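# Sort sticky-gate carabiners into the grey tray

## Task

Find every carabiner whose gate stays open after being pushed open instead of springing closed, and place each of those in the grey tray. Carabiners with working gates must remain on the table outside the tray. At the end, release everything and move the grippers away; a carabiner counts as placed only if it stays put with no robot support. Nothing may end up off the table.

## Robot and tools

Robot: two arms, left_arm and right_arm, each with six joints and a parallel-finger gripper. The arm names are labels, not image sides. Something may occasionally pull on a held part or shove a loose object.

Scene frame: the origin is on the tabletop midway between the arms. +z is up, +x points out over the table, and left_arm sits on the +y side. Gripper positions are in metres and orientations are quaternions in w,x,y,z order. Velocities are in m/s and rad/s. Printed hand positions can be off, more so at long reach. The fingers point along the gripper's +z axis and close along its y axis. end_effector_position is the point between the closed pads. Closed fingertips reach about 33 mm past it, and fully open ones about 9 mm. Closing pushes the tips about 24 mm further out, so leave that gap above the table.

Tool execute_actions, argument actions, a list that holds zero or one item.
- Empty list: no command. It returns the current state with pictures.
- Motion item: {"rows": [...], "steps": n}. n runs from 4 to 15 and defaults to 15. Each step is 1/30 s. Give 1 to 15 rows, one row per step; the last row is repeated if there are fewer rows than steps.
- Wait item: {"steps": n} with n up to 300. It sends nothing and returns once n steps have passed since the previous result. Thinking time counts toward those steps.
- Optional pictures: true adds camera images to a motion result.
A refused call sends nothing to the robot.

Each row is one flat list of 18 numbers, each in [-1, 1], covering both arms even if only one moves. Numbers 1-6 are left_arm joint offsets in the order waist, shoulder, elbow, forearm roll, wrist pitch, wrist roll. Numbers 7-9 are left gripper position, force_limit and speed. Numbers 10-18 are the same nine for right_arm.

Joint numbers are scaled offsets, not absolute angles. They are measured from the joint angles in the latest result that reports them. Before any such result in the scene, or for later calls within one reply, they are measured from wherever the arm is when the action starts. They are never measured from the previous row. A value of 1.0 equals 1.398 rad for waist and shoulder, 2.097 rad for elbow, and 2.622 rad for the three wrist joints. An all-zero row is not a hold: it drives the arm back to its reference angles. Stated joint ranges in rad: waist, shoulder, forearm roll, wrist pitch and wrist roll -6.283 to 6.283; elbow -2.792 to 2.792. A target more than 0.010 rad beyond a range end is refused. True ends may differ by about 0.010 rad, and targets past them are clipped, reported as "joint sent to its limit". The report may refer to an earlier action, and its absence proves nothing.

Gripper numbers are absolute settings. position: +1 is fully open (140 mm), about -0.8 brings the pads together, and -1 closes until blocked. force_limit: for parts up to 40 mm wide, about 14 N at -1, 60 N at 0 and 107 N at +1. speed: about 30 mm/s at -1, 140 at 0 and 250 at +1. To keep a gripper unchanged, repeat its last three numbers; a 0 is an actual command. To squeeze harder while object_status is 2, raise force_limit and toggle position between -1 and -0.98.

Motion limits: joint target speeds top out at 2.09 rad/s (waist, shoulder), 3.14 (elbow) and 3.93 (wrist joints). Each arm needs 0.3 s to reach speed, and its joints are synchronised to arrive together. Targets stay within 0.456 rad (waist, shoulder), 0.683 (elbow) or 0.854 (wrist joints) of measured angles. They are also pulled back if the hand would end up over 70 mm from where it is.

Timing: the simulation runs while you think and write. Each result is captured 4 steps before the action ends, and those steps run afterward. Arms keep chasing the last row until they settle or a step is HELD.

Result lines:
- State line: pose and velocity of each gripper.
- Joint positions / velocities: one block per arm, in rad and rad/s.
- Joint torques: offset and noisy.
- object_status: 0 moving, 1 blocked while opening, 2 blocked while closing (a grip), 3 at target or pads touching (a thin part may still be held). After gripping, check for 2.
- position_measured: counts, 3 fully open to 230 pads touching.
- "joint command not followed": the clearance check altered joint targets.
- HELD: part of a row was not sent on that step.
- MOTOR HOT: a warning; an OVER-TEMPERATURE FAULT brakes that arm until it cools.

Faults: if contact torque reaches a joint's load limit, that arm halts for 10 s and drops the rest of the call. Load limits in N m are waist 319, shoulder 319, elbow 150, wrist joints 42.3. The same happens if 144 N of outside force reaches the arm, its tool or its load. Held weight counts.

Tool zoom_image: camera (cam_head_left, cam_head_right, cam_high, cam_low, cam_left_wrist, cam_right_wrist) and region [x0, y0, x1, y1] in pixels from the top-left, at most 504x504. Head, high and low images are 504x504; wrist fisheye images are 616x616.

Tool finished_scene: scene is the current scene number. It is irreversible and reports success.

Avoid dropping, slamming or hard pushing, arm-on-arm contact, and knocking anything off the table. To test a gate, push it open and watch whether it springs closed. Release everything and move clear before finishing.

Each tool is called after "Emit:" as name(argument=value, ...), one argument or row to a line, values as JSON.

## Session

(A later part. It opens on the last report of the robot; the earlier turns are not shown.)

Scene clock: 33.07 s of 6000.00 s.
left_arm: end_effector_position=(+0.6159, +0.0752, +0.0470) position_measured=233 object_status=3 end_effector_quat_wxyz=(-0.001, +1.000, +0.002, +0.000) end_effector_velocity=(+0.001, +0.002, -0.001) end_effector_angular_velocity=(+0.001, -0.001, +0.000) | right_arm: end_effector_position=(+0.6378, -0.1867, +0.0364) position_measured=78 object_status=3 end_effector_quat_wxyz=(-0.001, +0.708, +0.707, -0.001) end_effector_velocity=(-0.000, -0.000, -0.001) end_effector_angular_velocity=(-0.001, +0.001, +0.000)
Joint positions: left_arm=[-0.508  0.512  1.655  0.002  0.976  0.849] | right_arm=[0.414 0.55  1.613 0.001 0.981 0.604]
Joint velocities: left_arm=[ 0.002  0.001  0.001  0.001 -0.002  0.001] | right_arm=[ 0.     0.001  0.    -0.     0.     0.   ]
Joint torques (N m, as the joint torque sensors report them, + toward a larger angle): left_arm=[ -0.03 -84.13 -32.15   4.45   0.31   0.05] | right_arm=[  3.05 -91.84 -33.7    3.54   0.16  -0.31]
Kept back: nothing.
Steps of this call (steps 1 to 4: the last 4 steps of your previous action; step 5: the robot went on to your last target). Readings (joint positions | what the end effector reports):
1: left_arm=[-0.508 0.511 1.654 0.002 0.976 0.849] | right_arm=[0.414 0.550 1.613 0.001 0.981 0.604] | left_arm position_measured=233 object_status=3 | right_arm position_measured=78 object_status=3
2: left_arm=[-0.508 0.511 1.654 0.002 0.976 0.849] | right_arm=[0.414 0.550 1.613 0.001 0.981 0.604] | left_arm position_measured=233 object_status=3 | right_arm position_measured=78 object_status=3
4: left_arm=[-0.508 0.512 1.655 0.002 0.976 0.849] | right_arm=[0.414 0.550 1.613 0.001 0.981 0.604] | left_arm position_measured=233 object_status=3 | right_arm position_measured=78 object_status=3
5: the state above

Descend 5 mm more.

Emit:
execute_actions(
  actions=[
    {"rows":[[0,0.0015,0.001,0,-0.0016,0,-1,0,0,0,0,0,0,0,0,0.4,0,0],[0,0.003,0.002,0,-0.003,0,-1,0,0,0,0,0,0,0,0,0.4,0,0]],"steps":10},
  ],
)

Emit:
execute_actions(
  actions=[
    {"steps":5},
  ],
)

Scene clock: 33.47 s of 6000.00 s.
left_arm: end_effector_position=(+0.6155, +0.0755, +0.0425) position_measured=233 object_status=3 end_effector_quat_wxyz=(-0.001, +1.000, +0.002, +0.000) end_effector_velocity=(+0.001, +0.002, -0.009) end_effector_angular_velocity=(-0.000, -0.000, +0.002) | right_arm: end_effector_position=(+0.6378, -0.1867, +0.0364) position_measured=78 object_status=3 end_effector_quat_wxyz=(-0.001, +0.708, +0.707, -0.001) end_effector_velocity=(+0.000, +0.000, +0.001) end_effector_angular_velocity=(+0.000, -0.001, +0.000)
Joint positions: left_arm=[-0.508  0.515  1.658  0.002  0.969  0.849] | right_arm=[0.414 0.55  1.613 0.001 0.981 0.604]
Joint velocities: left_arm=[ 0.002  0.008  0.008  0.    -0.015 -0.001] | right_arm=[ 0.    -0.001 -0.    -0.001  0.001  0.   ]
Joint torques (N m, as the joint torque sensors report them, + toward a larger angle): left_arm=[  0.04 -87.16 -33.13   4.59  -0.18   0.07] | right_arm=[  2.92 -91.28 -33.35   3.82  -0.29  -0.08]
Steps of this call (steps 1 to 6: the robot went on to your last target; steps 7 to 12: the first 6 steps of this action). Readings (joint positions | what the end effector reports):
7: left_arm=[-0.508 0.512 1.655 0.002 0.975 0.849] | right_arm=[0.414 0.550 1.613 0.001 0.981 0.604] | left_arm position_measured=233 object_status=3 | right_arm position_measured=78 object_status=3
8: left_arm=[-0.508 0.512 1.655 0.002 0.974 0.849] | right_arm=[0.414 0.550 1.613 0.001 0.981 0.604] | left_arm position_measured=233 object_status=3 | right_arm position_measured=78 object_status=3
10: left_arm=[-0.508 0.514 1.657 0.002 0.971 0.849] | right_arm=[0.414 0.550 1.613 0.001 0.981 0.604] | left_arm position_measured=233 object_status=3 | right_arm position_measured=78 object_status=3
12: the state above

Scene clock: 33.63 s of 6000.00 s.
left_arm: end_effector_position=(+0.6154, +0.0756, +0.0419) position_measured=233 object_status=3 end_effector_quat_wxyz=(-0.001, +1.000, +0.002, +0.000) end_effector_velocity=(-0.001, -0.001, -0.001) end_effector_angular_velocity=(+0.001, -0.000, -0.002) | right_arm: end_effector_position=(+0.6378, -0.1867, +0.0364) position_measured=78 object_status=3 end_effector_quat_wxyz=(-0.001, +0.708, +0.707, -0.001) end_effector_velocity=(+0.001, -0.000, +0.001) end_effector_angular_velocity=(+0.000, -0.001, -0.002)
Joint positions: left_arm=[-0.508  0.516  1.659  0.002  0.968  0.849] | right_arm=[0.414 0.55  1.613 0.001 0.981 0.604]
Joint velocities: left_arm=[-0.002  0.001  0.001  0.001 -0.001 -0.   ] | right_arm=[-0.001 -0.    -0.001 -0.    -0.     0.001]
Joint torques (N m, as the joint torque sensors report them, + toward a larger angle): left_arm=[ -0.34 -84.56 -32.73   4.44  -0.04   0.06] | right_arm=[  2.58 -90.62 -33.     3.85  -0.05  -0.42]
Kept back: nothing.
Steps of this call (steps 1 to 4: the last 4 steps of your previous action; step 5: the robot went on to your last target). Readings (joint positions | what the end effector reports):
1: left_arm=[-0.508 0.516 1.658 0.002 0.968 0.849] | right_arm=[0.414 0.550 1.613 0.001 0.981 0.604] | left_arm position_measured=233 object_status=3 | right_arm position_measured=78 object_status=3
2: left_arm=[-0.508 0.516 1.659 0.002 0.968 0.849] | right_arm=[0.414 0.550 1.613 0.001 0.981 0.604] | left_arm position_measured=233 object_status=3 | right_arm position_measured=78 object_status=3
4: left_arm=[-0.508 0.516 1.659 0.002 0.968 0.849] | right_arm=[0.414 0.550 1.613 0.001 0.981 0.604] | left_arm position_measured=233 object_status=3 | right_arm position_measured=78 object_status=3
5: the state above

Emit:
execute_actions(
  actions=[
    {"rows":[[0,0.002,0.0013,0,-0.002,0,-1,0,0,0,0,0,0,0,0,0.4,0,0],[0,0.004,0.0026,0,-0.004,0,-1,0,0,0,0,0,0,0,0,0.4,0,0]],"steps":10},
  ],
)

Emit:
execute_actions(
  actions=[
    {"steps":5},
  ],
)

Scene clock: 33.97 s of 6000.00 s.
left_arm: end_effector_position=(+0.6151, +0.0758, +0.0366) position_measured=233 object_status=3 end_effector_quat_wxyz=(-0.001, +1.000, +0.002, +0.000) end_effector_velocity=(+0.000, +0.001, -0.007) end_effector_angular_velocity=(-0.002, -0.002, +0.003) | right_arm: end_effector_position=(+0.6378, -0.1867, +0.0364) position_measured=78 object_status=3 end_effector_quat_wxyz=(-0.001, +0.708, +0.707, -0.001) end_effector_velocity=(+0.000, -0.000, +0.001) end_effector_angular_velocity=(+0.001, -0.001, +0.001)
Joint positions: left_arm=[-0.508  0.52   1.663  0.002  0.959  0.849] | right_arm=[0.414 0.55  1.613 0.001 0.981 0.604]
Joint velocities: left_arm=[ 0.002  0.004  0.008 -0.    -0.016 -0.002] | right_arm=[-0.    -0.001 -0.     0.     0.    -0.001]
Joint torques (N m, as the joint torque sensors report them, + toward a larger angle): left_arm=[ -1.34 -47.74 -14.84   4.09  -2.3    0.02] | right_arm=[  3.65 -88.94 -32.8    3.6    0.    -0.42]
Steps of this call (steps 1 to 4: the robot went on to your last target; steps 5 to 10: the first 6 steps of this action). Readings (joint positions | what the end effector reports):
5: left_arm=[-0.508 0.516 1.659 0.002 0.968 0.849] | right_arm=[0.414 0.550 1.613 0.001 0.981 0.604] | left_arm position_measured=233 object_status=3 | right_arm position_measured=78 object_status=3
6: left_arm=[-0.508 0.517 1.659 0.002 0.966 0.849] | right_arm=[0.414 0.550 1.613 0.001 0.981 0.604] | left_arm position_measured=233 object_status=3 | right_arm position_measured=78 object_status=3
8: left_arm=[-0.508 0.519 1.662 0.002 0.961 0.849] | right_arm=[0.414 0.550 1.613 0.001 0.981 0.604] | left_arm position_measured=233 object_status=3 | right_arm position_measured=78 object_status=3
10: the state above

Scene clock: 34.13 s of 6000.00 s.
left_arm: end_effector_position=(+0.6150, +0.0759, +0.0359) position_measured=233 object_status=3 end_effector_quat_wxyz=(-0.001, +1.000, +0.002, +0.000) end_effector_velocity=(-0.000, +0.001, -0.002) end_effector_angular_velocity=(+0.001, +0.000, -0.002) | right_arm: end_effector_position=(+0.6378, -0.1867, +0.0364) position_measured=78 object_status=3 end_effector_quat_wxyz=(-0.001, +0.708, +0.707, -0.001) end_effector_velocity=(+0.000, -0.000, -0.000) end_effector_angular_velocity=(+0.000, +0.000, -0.001)
Joint positions: left_arm=[-0.508  0.521  1.664  0.002  0.958  0.849] | right_arm=[0.414 0.55  1.613 0.001 0.981 0.604]
Joint velocities: left_arm=[ 0.     0.001  0.002  0.001 -0.003  0.002] | right_arm=[-0. -0.  0.  0. -0.  0.]
Joint torques (N m, as the joint torque sensors report them, + toward a larger angle): left_arm=[-2.31  6.79  7.31  3.94 -6.74  0.04] | right_arm=[  2.45 -89.58 -32.85   3.88  -0.24  -0.23]
Kept back: nothing.
Steps of this call (steps 1 to 4: the last 4 steps of your previous action; step 5: the robot went on to your last target). Readings (joint positions | what the end effector reports):
1: left_arm=[-0.508 0.520 1.663 0.002 0.959 0.849] | right_arm=[0.414 0.550 1.613 0.001 0.981 0.604] | left_arm position_measured=233 object_status=3 | right_arm position_measured=78 object_status=3
2: left_arm=[-0.508 0.520 1.663 0.002 0.958 0.849] | right_arm=[0.414 0.550 1.613 0.001 0.981 0.604] | left_arm position_measured=233 object_status=3 | right_arm position_measured=78 object_status=3
4: left_arm=[-0.508 0.521 1.664 0.002 0.958 0.849] | right_arm=[0.414 0.550 1.613 0.001 0.981 0.604] | left_arm position_measured=233 object_status=3 | right_arm position_measured=78 object_status=3
5: the state above

Emit:
execute_actions(
  actions=[
    {"rows":[[0,-0.0012,-0.0008,0,0.0012,0,-1,0,0,0,0,0,0,0,0,0.4,0,0],[0,-0.0012,-0.0008,0,0.0012,0,-1,0,0,0,0,0,0,0,0,0.4,0,0],[0,-0.0012,-0.0008,0,0.0012,0,-1,0,0,0,0,0,0,0,0,0.4,0,0],[0,-0.0012,-0.0008,0,0.0012,0,-1,0,0,0.003,0.002,-0.0023,0,0.001,0.0015,0.4,0,0],[0,-0.0012,-0.0008,0,0.0012,0,-1,0,0,0.003,0.002,-0.0023,0,0.001,0.0015,0.4,0,0],[0,-0.0012,-0.0008,0,0.0012,0,-1,0,0,0.006,0.0042,-0.0047,0,0.0015,0.003,0.4,0,0],[0,-0.0012,-0.0008,0,0.0012,0,-1,0,0,0.006,0.0042,-0.0047,0,0.0015,0.003,0.4,0,0],[0,-0.0012,-0.0008,0,0.0012,0,-1,0,0,0.009,0.0065,-0.007,0,0.002,0.0045,0.4,0,0],[0,-0.0012,-0.0008,0,0.0012,0,-1,0,0,0.009,0.0065,-0.007,0,0.002,0.0045,0.4,0,0],[0,-0.0012,-0.0008,0,0.0012,0,-1,0,0,0.0113,0.0084,-0.0094,0,0.003,0.006,0.4,0,0]],"steps":15},
  ],
)

Emit:
execute_actions(
  actions=[
    {"steps":5},
  ],
  pictures=true,
)

Scene clock: 44.27 s of 6000.00 s.
left_arm: end_effector_position=(+0.6156, +0.0755, +0.0370) position_measured=233 object_status=3 end_effector_quat_wxyz=(-0.000, +1.000, +0.002, +0.001) end_effector_velocity=(-0.000, -0.000, -0.000) end_effector_angular_velocity=(-0.000, +0.001, +0.001) | right_arm: end_effector_position=(+0.6373, -0.1718, +0.0363) position_measured=78 object_status=3 end_effector_quat_wxyz=(-0.000, +0.708, +0.707, -0.001) end_effector_velocity=(+0.000, +0.000, +0.002) end_effector_angular_velocity=(+0.002, -0.002, +0.000)
Joint positions: left_arm=[-0.508  0.52   1.663  0.002  0.958  0.849] | right_arm=[0.43  0.562 1.594 0.001 0.989 0.62 ]
Joint velocities: left_arm=[-0.     0.    -0.    -0.    -0.    -0.001] | right_arm=[ 0.    -0.003 -0.     0.001 -0.    -0.001]
Joint torques (N m, as the joint torque sensors report them, + toward a larger angle): left_arm=[ -4.45 -68.75 -25.27   2.68  -1.07  -0.02] | right_arm=[  3.3  -90.72 -34.97   3.81  -0.52  -0.12]
FORCE FAULT: contact force on the left arm reached its limit, and that arm stopped for 10 seconds. The contact can be on any part of that arm, not only on its tool. That arm's remaining commands of this call were not run. That arm holds still and accepts commands again. Move the arm away from the contact; if what it grips holds it there, let go first. Pushing or pulling that hard again can fault the arm again.
Kept back: nothing.
The stop of the left arm began at step 4 of this call (marked STOPPED below). From that step on that arm followed nothing that you had sent. 15 of its steps, steps kept back included, did not run and will not run. The other arm was sent all steps of this action in this call, none kept back. Nothing is kept back now, and the robot has no last target.
Steps of this call (steps 1 to 11: the robot went on to your last target; steps 12 to 22: the first 11 steps of this action; steps 23 to 26: the last 4 steps of this action, not kept back; steps 27 to 304: the stop continued). Readings (joint positions | what the end effector reports):
1: left_arm=[-0.508 0.521 1.664 0.002 0.958 0.849] | right_arm=[0.414 0.550 1.613 0.001 0.981 0.604] | left_arm position_measured=233 object_status=3 | right_arm position_measured=78 object_status=3
2: left_arm=[-0.508 0.521 1.664 0.002 0.958 0.849] | right_arm=[0.414 0.550 1.613 0.001 0.981 0.604] | left_arm position_measured=233 object_status=3 | right_arm position_measured=78 object_status=3
4: left_arm=[-0.508 0.520 1.663 0.002 0.958 0.849] | right_arm=[0.414 0.550 1.613 0.001 0.981 0.604] | left_arm position_measured=233 object_status=3 | right_arm position_measured=78 object_status=3 STOPPED (the left arm)
8: left_arm=[-0.508 0.520 1.663 0.002 0.958 0.849] | right_arm=[0.414 0.550 1.613 0.001 0.981 0.604] | left_arm position_measured=233 object_status=3 | right_arm position_measured=78 object_status=3
304: the state above

Scene clock: 44.30 s of 6000.00 s.
left_arm: end_effector_position=(+0.6156, +0.0755, +0.0370) position_measured=233 object_status=3 end_effector_quat_wxyz=(-0.000, +1.000, +0.002, +0.001) end_effector_velocity=(+0.000, +0.000, +0.001) end_effector_angular_velocity=(-0.001, -0.001, +0.000) | right_arm: end_effector_position=(+0.6373, -0.1718, +0.0363) position_measured=78 object_status=3 end_effector_quat_wxyz=(-0.000, +0.708, +0.707, -0.001) end_effector_velocity=(+0.000, +0.000, +0.001) end_effector_angular_velocity=(+0.000, -0.001, +0.000)
Joint positions: left_arm=[-0.508  0.52   1.663  0.002  0.958  0.849] | right_arm=[0.43  0.562 1.594 0.001 0.989 0.62 ]
Joint velocities: left_arm=[ 0.001 -0.001 -0.    -0.    -0.     0.   ] | right_arm=[-0.    -0.001 -0.    -0.     0.    -0.   ]
Joint torques (N m, as the joint torque sensors report them, + toward a larger angle): left_arm=[ -4.66 -69.49 -25.33   2.76  -1.13   0.1 ] | right_arm=[  4.52 -92.98 -33.24   3.95  -0.56  -0.14]
Kept back: nothing.
A stop began in an earlier call of the same reply, so what this call sent did not run. Send another action.
Steps of this call (step 1: nothing new was sent). Readings (joint positions | what the end effector reports):
1: the state above

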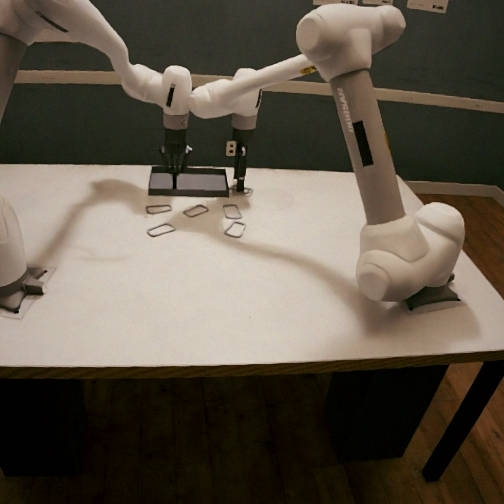

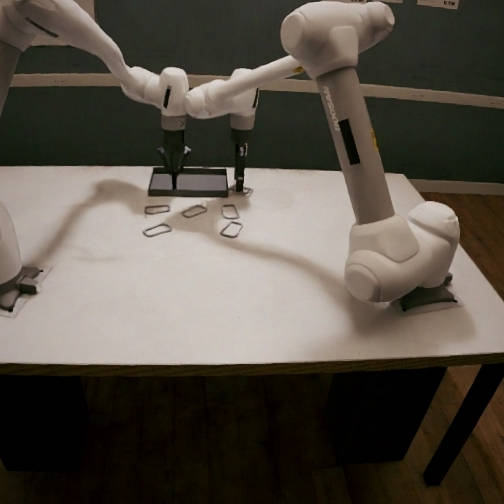

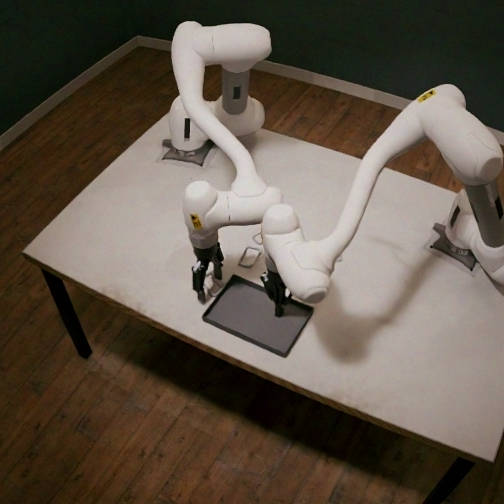

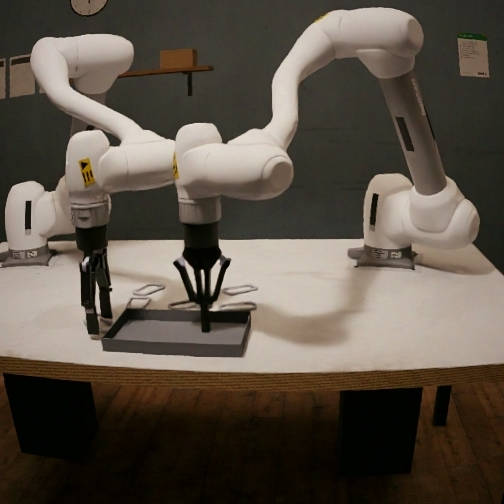

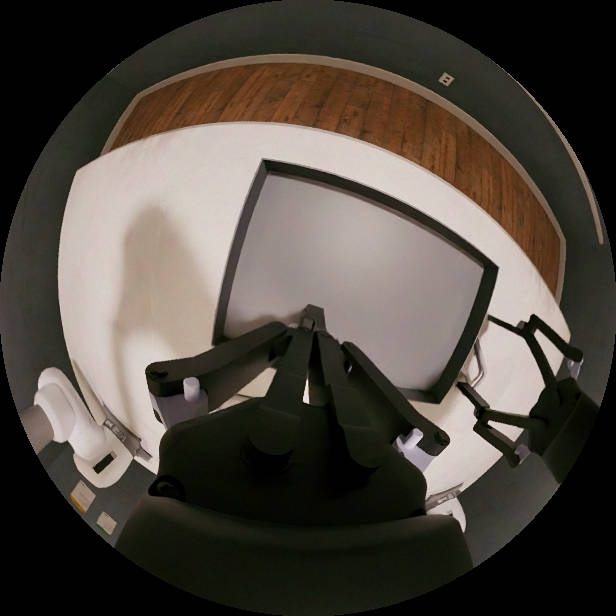

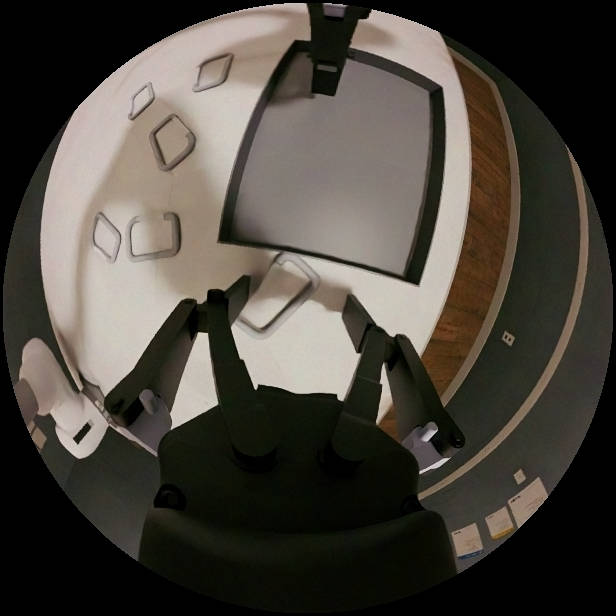

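Emit:
zoom_image(
  camera="cam_right_wrist",
  region=[200, 220, 370, 360],
)

Region (200, 220, 370, 360) of cam_right_wrist's 616x616 image, scaled by 2.965, with more detail than that image has; it fills the top 415 rows of this view, and the rest is white.

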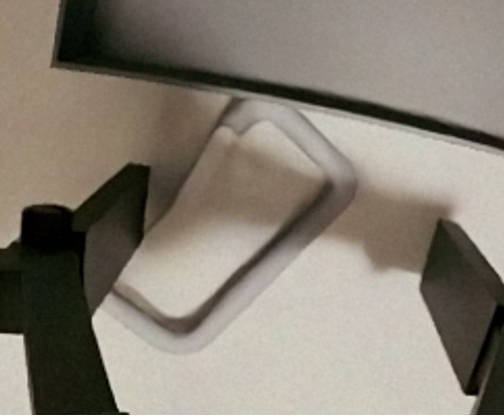

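Emit:
execute_actions(
  actions=[
    {"rows":[[0,0,0,0,0,0,-1,0,0,0,-0.026,-0.012,0,0.023,0,0.6,0,0]],"steps":15},
  ],
  pictures=true,
)

Scene clock: 44.93 s of 6000.00 s.
left_arm: end_effector_position=(+0.6156, +0.0755, +0.0370) position_measured=233 object_status=3 end_effector_quat_wxyz=(-0.000, +1.000, +0.002, +0.001) end_effector_velocity=(+0.001, +0.001, -0.000) end_effector_angular_velocity=(+0.001, -0.001, +0.001) | right_arm: end_effector_position=(+0.6366, -0.1723, +0.0766) position_measured=53 object_status=0 end_effector_quat_wxyz=(-0.000, +0.708, +0.707, -0.001) end_effector_velocity=(+0.000, +0.000, +0.005) end_effector_angular_velocity=(+0.001, +0.000, +0.001)
Joint positions: left_arm=[-0.508  0.52   1.663  0.002  0.958  0.849] | right_arm=[0.43  0.526 1.569 0.001 1.048 0.62 ]
Joint velocities: left_arm=[ 0.001  0.     0.     0.001 -0.    -0.   ] | right_arm=[-0.    -0.004 -0.004  0.001  0.008 -0.001]
Joint torques (N m, as the joint torque sensors report them, + toward a larger angle): left_arm=[ -2.91 -69.97 -25.26   3.32  -0.75   0.17] | right_arm=[  2.05 -91.58 -34.37   4.04  -0.1   -0.08]
Steps of this call (steps 1 to 8: nothing new was sent; steps 9 to 19: the first 11 steps of this action). Readings (joint positions | what the end effector reports):
9: left_arm=[-0.508 0.520 1.663 0.002 0.958 0.849] | right_arm=[0.430 0.562 1.594 0.001 0.989 0.620] | left_arm position_measured=233 object_status=3 | right_arm position_measured=78 object_status=0
10: left_arm=[-0.508 0.520 1.663 0.002 0.958 0.849] | right_arm=[0.430 0.559 1.592 0.001 0.995 0.620] | left_arm position_measured=233 object_status=3 | right_arm position_measured=76 object_status=0
12: left_arm=[-0.508 0.520 1.663 0.002 0.958 0.849] | right_arm=[0.430 0.540 1.578 0.001 1.026 0.620] | left_arm position_measured=233 object_status=3 | right_arm position_measured=60 object_status=0
16: left_arm=[-0.508 0.520 1.663 0.002 0.958 0.849] | right_arm=[0.430 0.527 1.570 0.001 1.047 0.620] | left_arm position_measured=233 object_status=3 | right_arm position_measured=53 object_status=0
19: the state above

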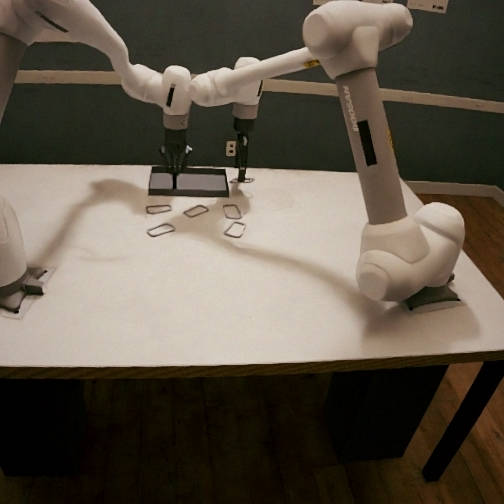

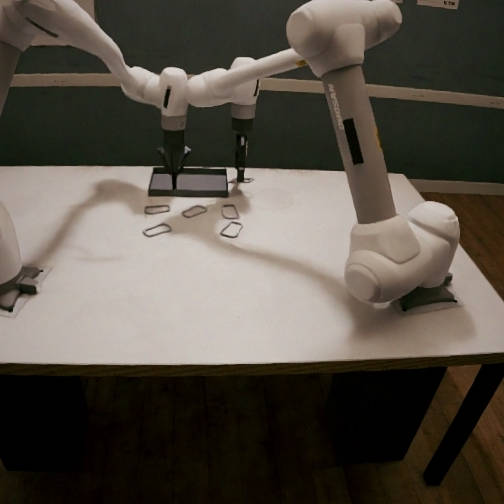

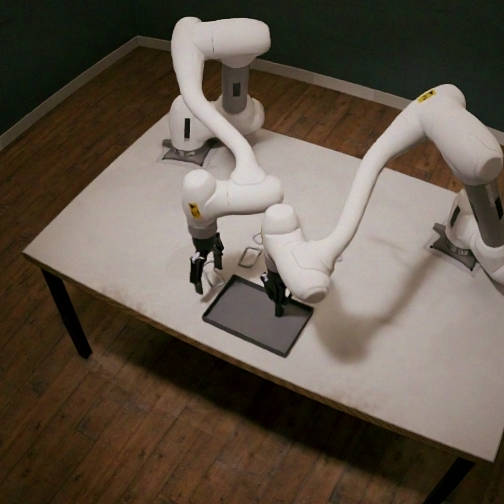

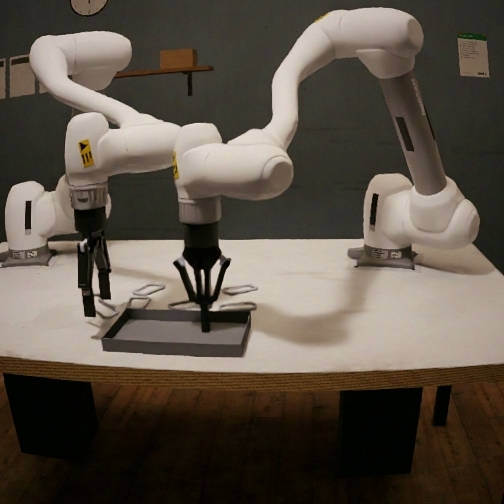

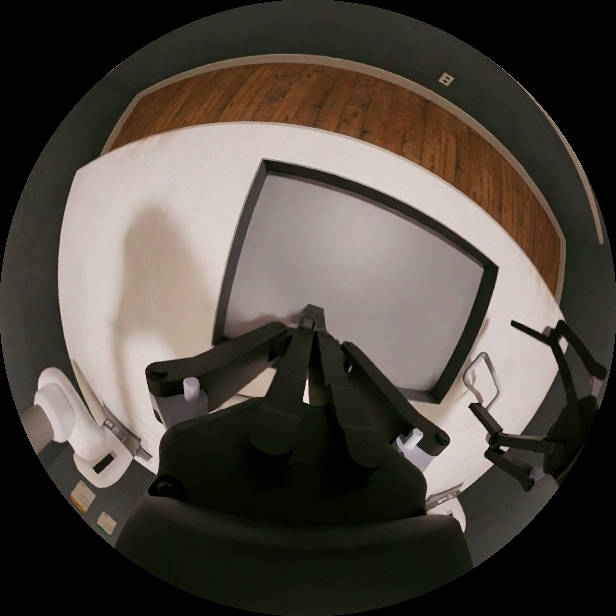

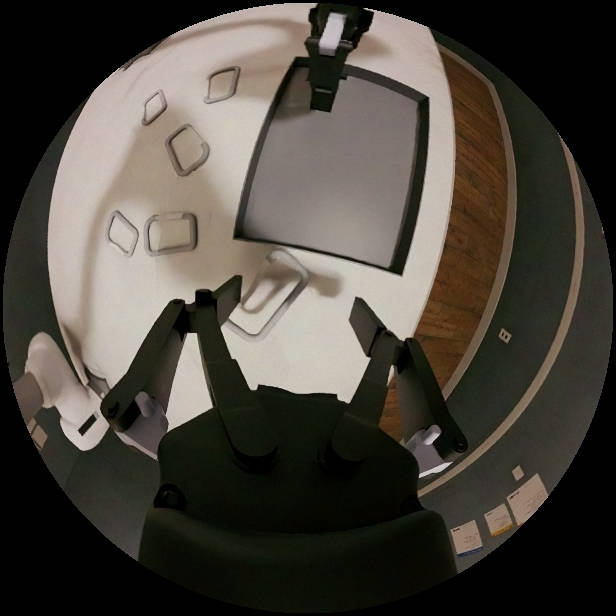

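Emit:
execute_actions(
  actions=[
    {"rows":[[0,-0.06,-0.03,0,0.06,0,-1,0,0, 0,-0.03,-0.02,0,0.03,0,0.6,0,0]],"steps":12},
  ],
)

Emit:
execute_actions(
  actions=[
    {"rows":[[0.15,-0.25,0.12,0,0,0,-1,0,0, 0,0,0,0,0,0,0.6,0,0]],"steps":15},
  ],
  pictures=true,
)

Scene clock: 45.90 s of 6000.00 s.
left_arm: end_effector_position=(+0.6110, +0.0795, +0.1218) position_measured=233 object_status=3 end_effector_quat_wxyz=(-0.003, +1.000, +0.002, -0.002) end_effector_velocity=(-0.020, +0.017, +0.187) end_effector_angular_velocity=(+0.015, +0.017, +0.001) | right_arm: end_effector_position=(+0.6372, -0.1718, +0.1286) position_measured=53 object_status=3 end_effector_quat_wxyz=(-0.000, +0.708, +0.707, +0.002) end_effector_velocity=(-0.002, -0.002, +0.028) end_effector_angular_velocity=(-0.003, +0.004, +0.000)
Joint positions: left_arm=[-0.508  0.444  1.606  0.002  1.099  0.849] | right_arm=[0.43  0.485 1.529 0.001 1.124 0.62 ]
Joint velocities: left_arm=[-0.    -0.166 -0.122  0.     0.31  -0.001] | right_arm=[-0.    -0.021 -0.022 -0.001  0.048 -0.   ]
Joint torques (N m, as the joint torque sensors report them, + toward a larger angle): left_arm=[ -2.93 -46.74 -22.46   3.59  -0.05   0.07] | right_arm=[  3.52 -84.76 -35.77   3.88  -0.2   -0.29]
Steps of this call (steps 1 to 4: the last 4 steps of your previous action; steps 5 to 15: the robot went on to your last target; steps 16 to 21: nothing new was sent; steps 22 to 29: the first 8 steps of this action). Readings (joint positions | what the end effector reports):
22: left_arm=[-0.508 0.520 1.663 0.002 0.958 0.849] | right_arm=[0.430 0.525 1.568 0.001 1.049 0.620] | left_arm position_measured=233 object_status=3 | right_arm position_measured=53 object_status=3
23: left_arm=[-0.508 0.517 1.660 0.002 0.965 0.849] | right_arm=[0.430 0.522 1.565 0.001 1.056 0.620] | left_arm position_measured=233 object_status=3 | right_arm position_measured=53 object_status=3
25: left_arm=[-0.508 0.490 1.640 0.002 1.015 0.849] | right_arm=[0.430 0.501 1.544 0.001 1.095 0.620] | left_arm position_measured=233 object_status=3 | right_arm position_measured=53 object_status=3
29: the state above

Scene clock: 46.40 s of 6000.00 s.
left_arm: end_effector_position=(+0.5955, +0.1877, +0.1925) position_measured=233 object_status=3 end_effector_quat_wxyz=(+0.011, +0.998, +0.055, +0.016) end_effector_velocity=(-0.084, +0.355, +0.180) end_effector_angular_velocity=(-0.093, -0.135, +0.352) | right_arm: end_effector_position=(+0.6371, -0.1718, +0.1305) position_measured=53 object_status=3 end_effector_quat_wxyz=(-0.000, +0.708, +0.707, +0.002) end_effector_velocity=(+0.001, +0.000, -0.001) end_effector_angular_velocity=(+0.000, -0.002, +0.001)
Joint positions: left_arm=[-0.403  0.262  1.726  0.002  1.114  0.849] | right_arm=[0.43  0.484 1.527 0.001 1.127 0.62 ]
Joint velocities: left_arm=[ 0.353 -0.588  0.424  0.001  0.     0.001] | right_arm=[ 0.     0.001 -0.    -0.001 -0.002 -0.   ]
Joint torques (N m, as the joint torque sensors report them, + toward a larger angle): left_arm=[ -2.59 -66.   -35.64   4.72   0.04   0.09] | right_arm=[  2.81 -86.85 -36.57   4.01  -0.3   -0.23]
Steps of this call (steps 1 to 4: the last 4 steps of your previous action; steps 5 to 15: the first 11 steps of this action, its rows measured from where the robot was after step 4). Readings (joint positions | what the end effector reports):
4: left_arm=[-0.508 0.437 1.601 0.002 1.113 0.849] | right_arm=[0.430 0.484 1.527 0.001 1.127 0.620] | left_arm position_measured=233 object_status=3 | right_arm position_measured=53 object_status=3
5: left_arm=[-0.508 0.437 1.600 0.002 1.114 0.849] | right_arm=[0.430 0.484 1.527 0.001 1.127 0.620] | left_arm position_measured=233 object_status=3 | right_arm position_measured=53 object_status=3
6: left_arm=[-0.506 0.433 1.603 0.002 1.114 0.849] | right_arm=[0.430 0.484 1.527 0.001 1.127 0.620] | left_arm position_measured=233 object_status=3 | right_arm position_measured=53 object_status=3
8: left_arm=[-0.488 0.403 1.625 0.002 1.114 0.849] | right_arm=[0.430 0.484 1.527 0.001 1.127 0.620] | left_arm position_measured=233 object_status=3 | right_arm position_measured=53 object_status=3
12: left_arm=[-0.438 0.321 1.684 0.002 1.114 0.849] | right_arm=[0.430 0.484 1.527 0.001 1.127 0.620] | left_arm position_measured=233 object_status=3 | right_arm position_measured=53 object_status=3
15: the state above

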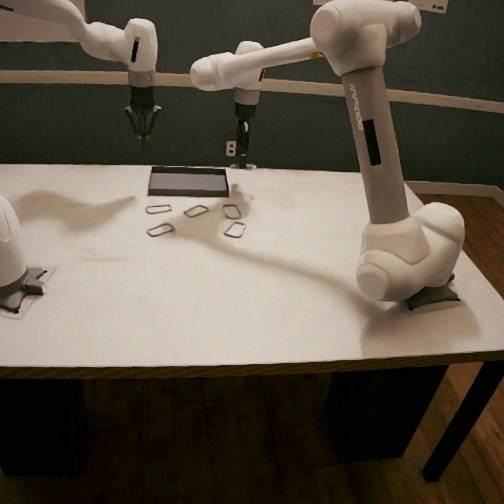

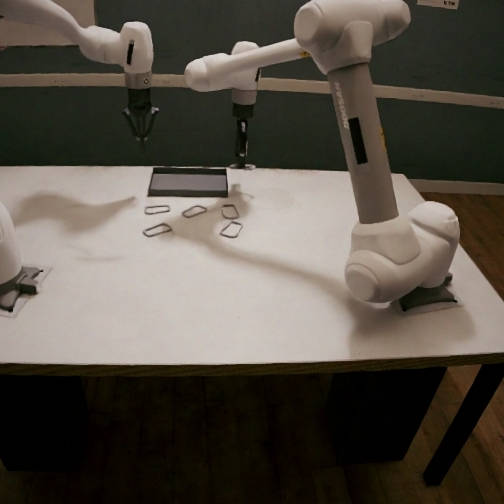

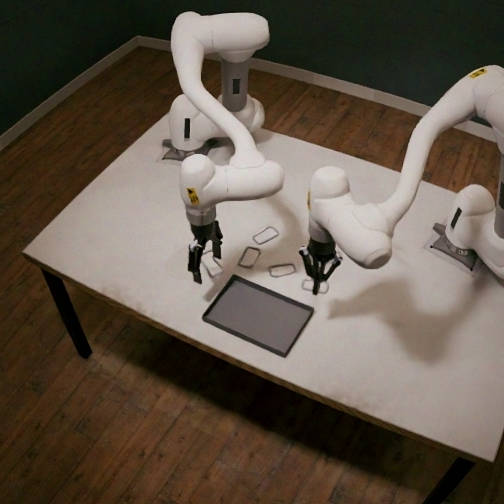

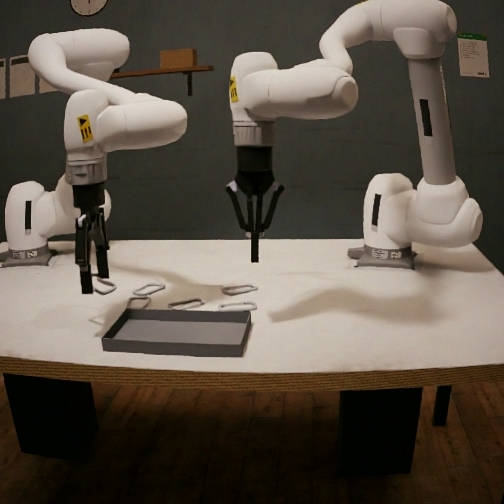

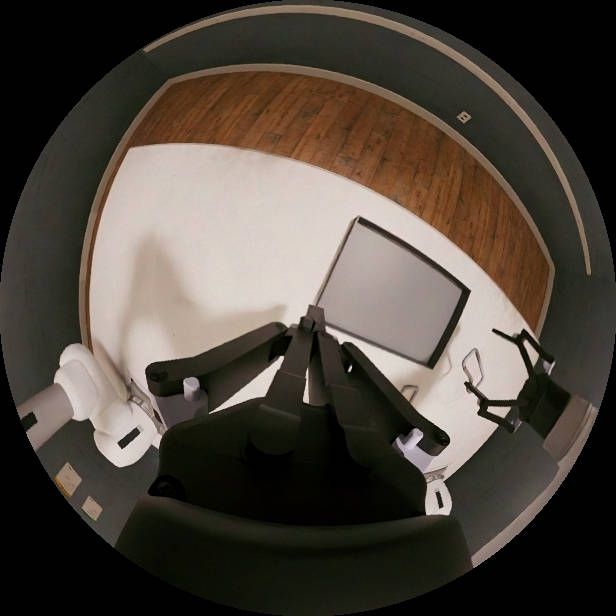

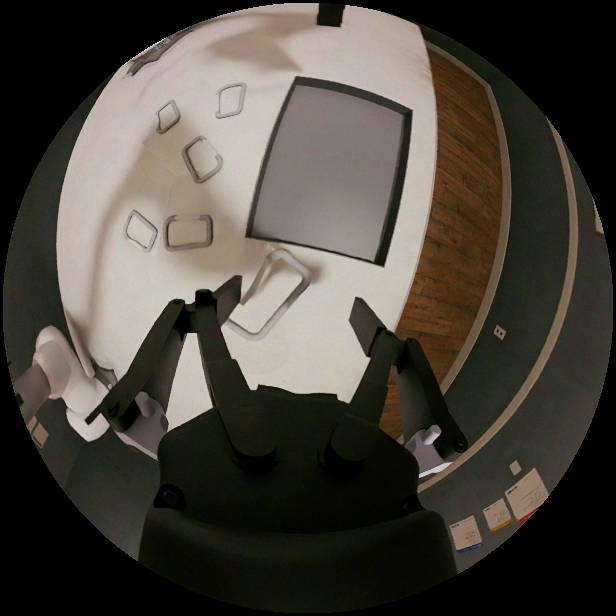

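Emit:
zoom_image(
  camera="cam_right_wrist",
  region=[100,60,360,360],
)

Emit:
zoom_image(
  camera="cam_head_left",
  region=[130,160,270,250],
)

Region (100, 60, 360, 360) of cam_right_wrist's 616x616 image, scaled by 1.680, with more detail than that image has; it fills the left 437 columns of this view, and the rest is white.

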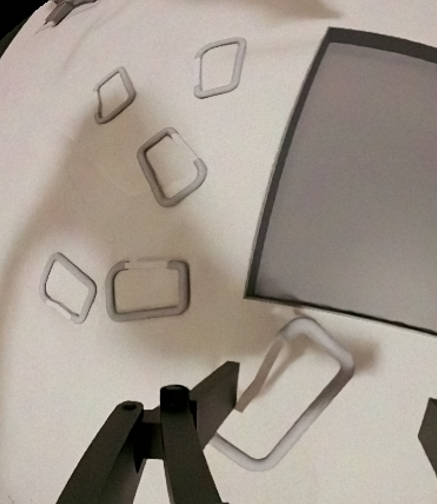

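Region (130, 160, 270, 250) of cam_head_left's 504x504 image, scaled by 3.600, with more detail than that image has; it fills the top 324 rows of this view, and the rest is white.

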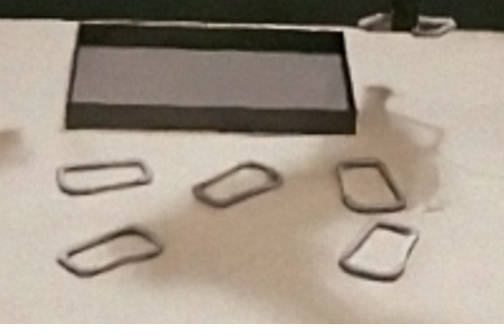

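Emit:
zoom_image(
  camera="cam_low",
  region=[200,200,320,320],
)

Emit:
zoom_image(
  camera="cam_high",
  region=[260,220,380,340],
)

Region (200, 200, 320, 320) of cam_low's 504x504 image, scaled by 4.200, with more detail than that image has.

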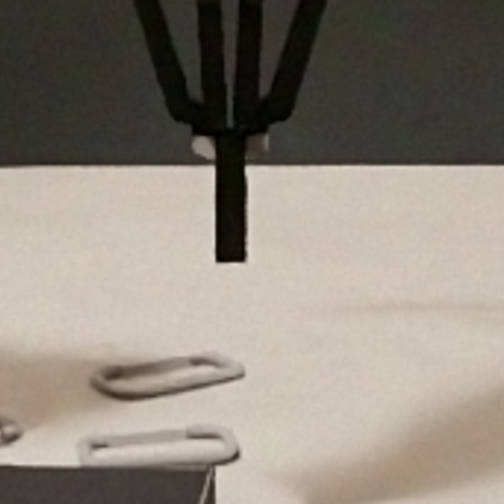

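Region (260, 220, 380, 340) of cam_high's 504x504 image, scaled by 4.200, with more detail than that image has.

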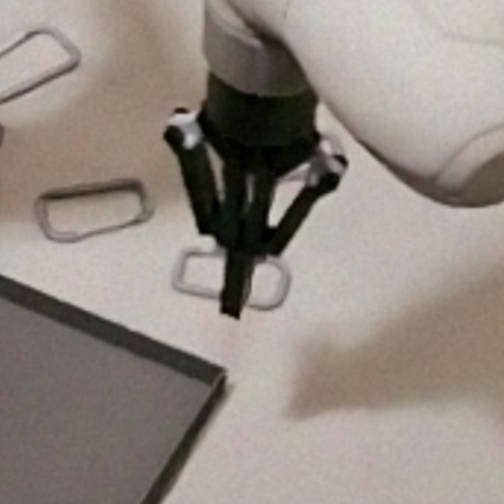

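Emit:
zoom_image(
  camera="cam_head_right",
  region=[200,110,290,200],
)

Emit:
zoom_image(
  camera="cam_right_wrist",
  region=[180,220,400,400],
)

Region (200, 110, 290, 200) of cam_head_right's 504x504 image, scaled by 5.600, with more detail than that image has.

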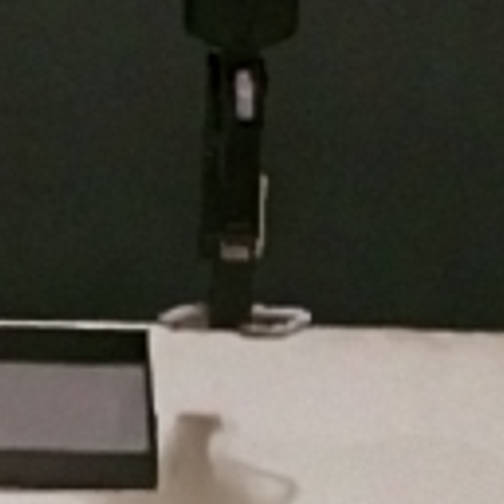

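Region (180, 220, 400, 400) of cam_right_wrist's 616x616 image, scaled by 2.291, with more detail than that image has; it fills the top 412 rows of this view, and the rest is white.

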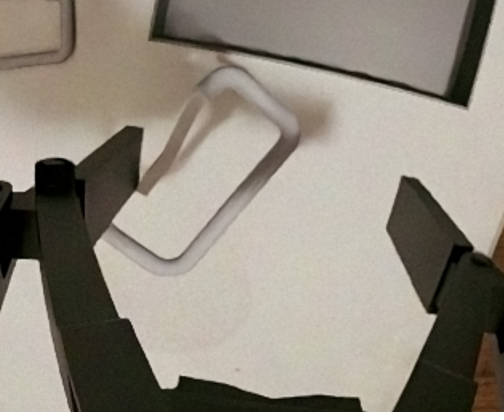

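Emit:
execute_actions(
  actions=[
    {"rows":[[0.2,-0.1,0.05,0,0,0, -1,0,0, 0,0.058,0.03,0,0.06,0,0.6,0,0]],"steps":15},
  ],
  pictures=true,
)

Scene clock: 48.70 s of 6000.00 s.
left_arm: end_effector_position=(+0.6092, +0.3786, +0.2282) position_measured=233 object_status=3 end_effector_quat_wxyz=(+0.018, +0.981, +0.189, +0.033) end_effector_velocity=(+0.048, +0.114, -0.011) end_effector_angular_velocity=(+0.006, +0.021, +0.201) | right_arm: end_effector_position=(+0.5628, -0.2247, +0.0519) position_measured=53 object_status=3 end_effector_quat_wxyz=(-0.024, +0.700, +0.699, -0.141) end_effector_velocity=(-0.040, -0.028, -0.028) end_effector_angular_velocity=(-0.088, +0.123, +0.001)
Joint positions: left_arm=[-0.132  0.12   1.832  0.002  1.114  0.849] | right_arm=[0.43  0.563 1.588 0.001 1.279 0.62 ]
Joint velocities: left_arm=[ 0.2    0.039 -0.024 -0.001  0.006 -0.001] | right_arm=[ 0.001  0.036  0.028 -0.001  0.086  0.001]
Joint torques (N m, as the joint torque sensors report them, + toward a larger angle): left_arm=[-14.55 -49.56 -38.46   4.45  -0.11   0.02] | right_arm=[   4.07 -105.1   -38.15    4.47    0.74   -0.19]
Steps of this call (steps 1 to 4: the last 4 steps of your previous action; steps 5 to 30: the robot went on to your last target; steps 31 to 58: nothing new was sent; steps 59 to 69: the first 11 steps of this action). Readings (joint positions | what the end effector reports):
59: left_arm=[-0.298 0.088 1.852 0.002 1.113 0.849] | right_arm=[0.430 0.484 1.527 0.001 1.127 0.620] | left_arm position_measured=233 object_status=3 | right_arm position_measured=53 object_status=3
60: left_arm=[-0.294 0.088 1.852 0.002 1.113 0.849] | right_arm=[0.430 0.487 1.529 0.001 1.133 0.620] | left_arm position_measured=233 object_status=3 | right_arm position_measured=53 object_status=3
62: left_arm=[-0.265 0.094 1.848 0.002 1.113 0.849] | right_arm=[0.430 0.510 1.547 0.001 1.176 0.620] | left_arm position_measured=233 object_status=3 | right_arm position_measured=53 object_status=3
66: left_arm=[-0.172 0.112 1.837 0.002 1.113 0.849] | right_arm=[0.430 0.550 1.578 0.001 1.254 0.620] | left_arm position_measured=233 object_status=3 | right_arm position_measured=53 object_status=3
69: the state above

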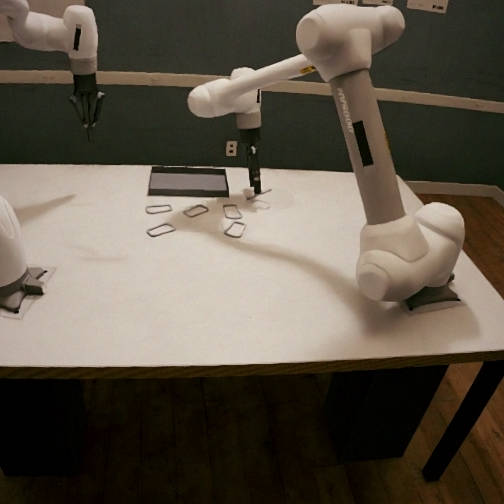

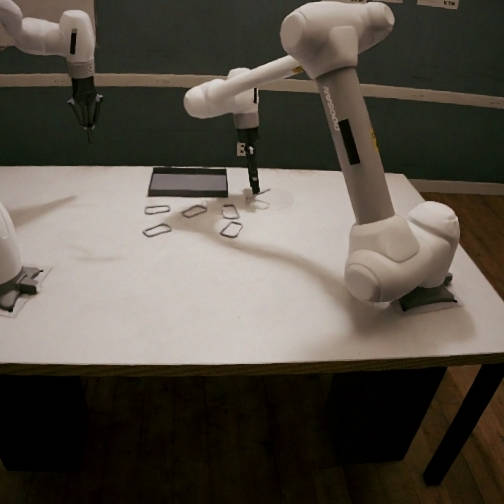

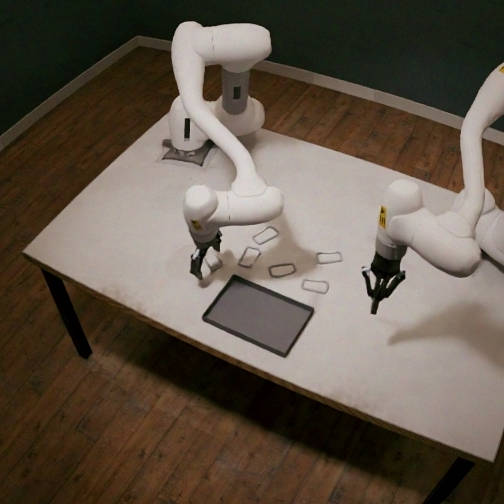

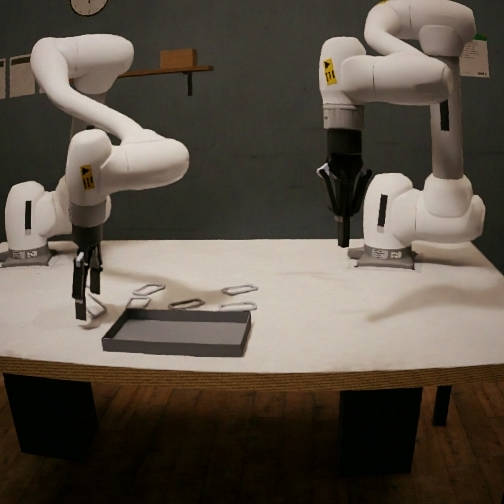

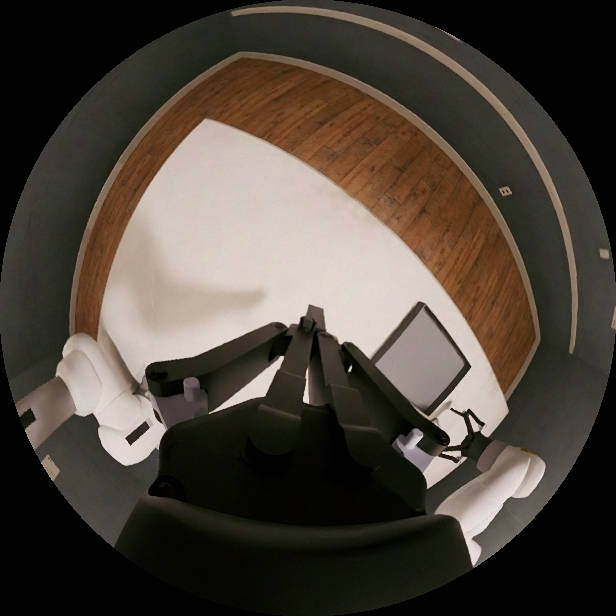

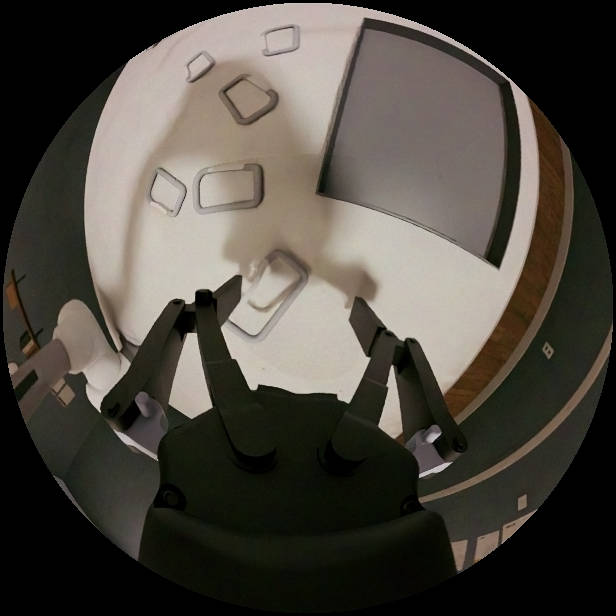

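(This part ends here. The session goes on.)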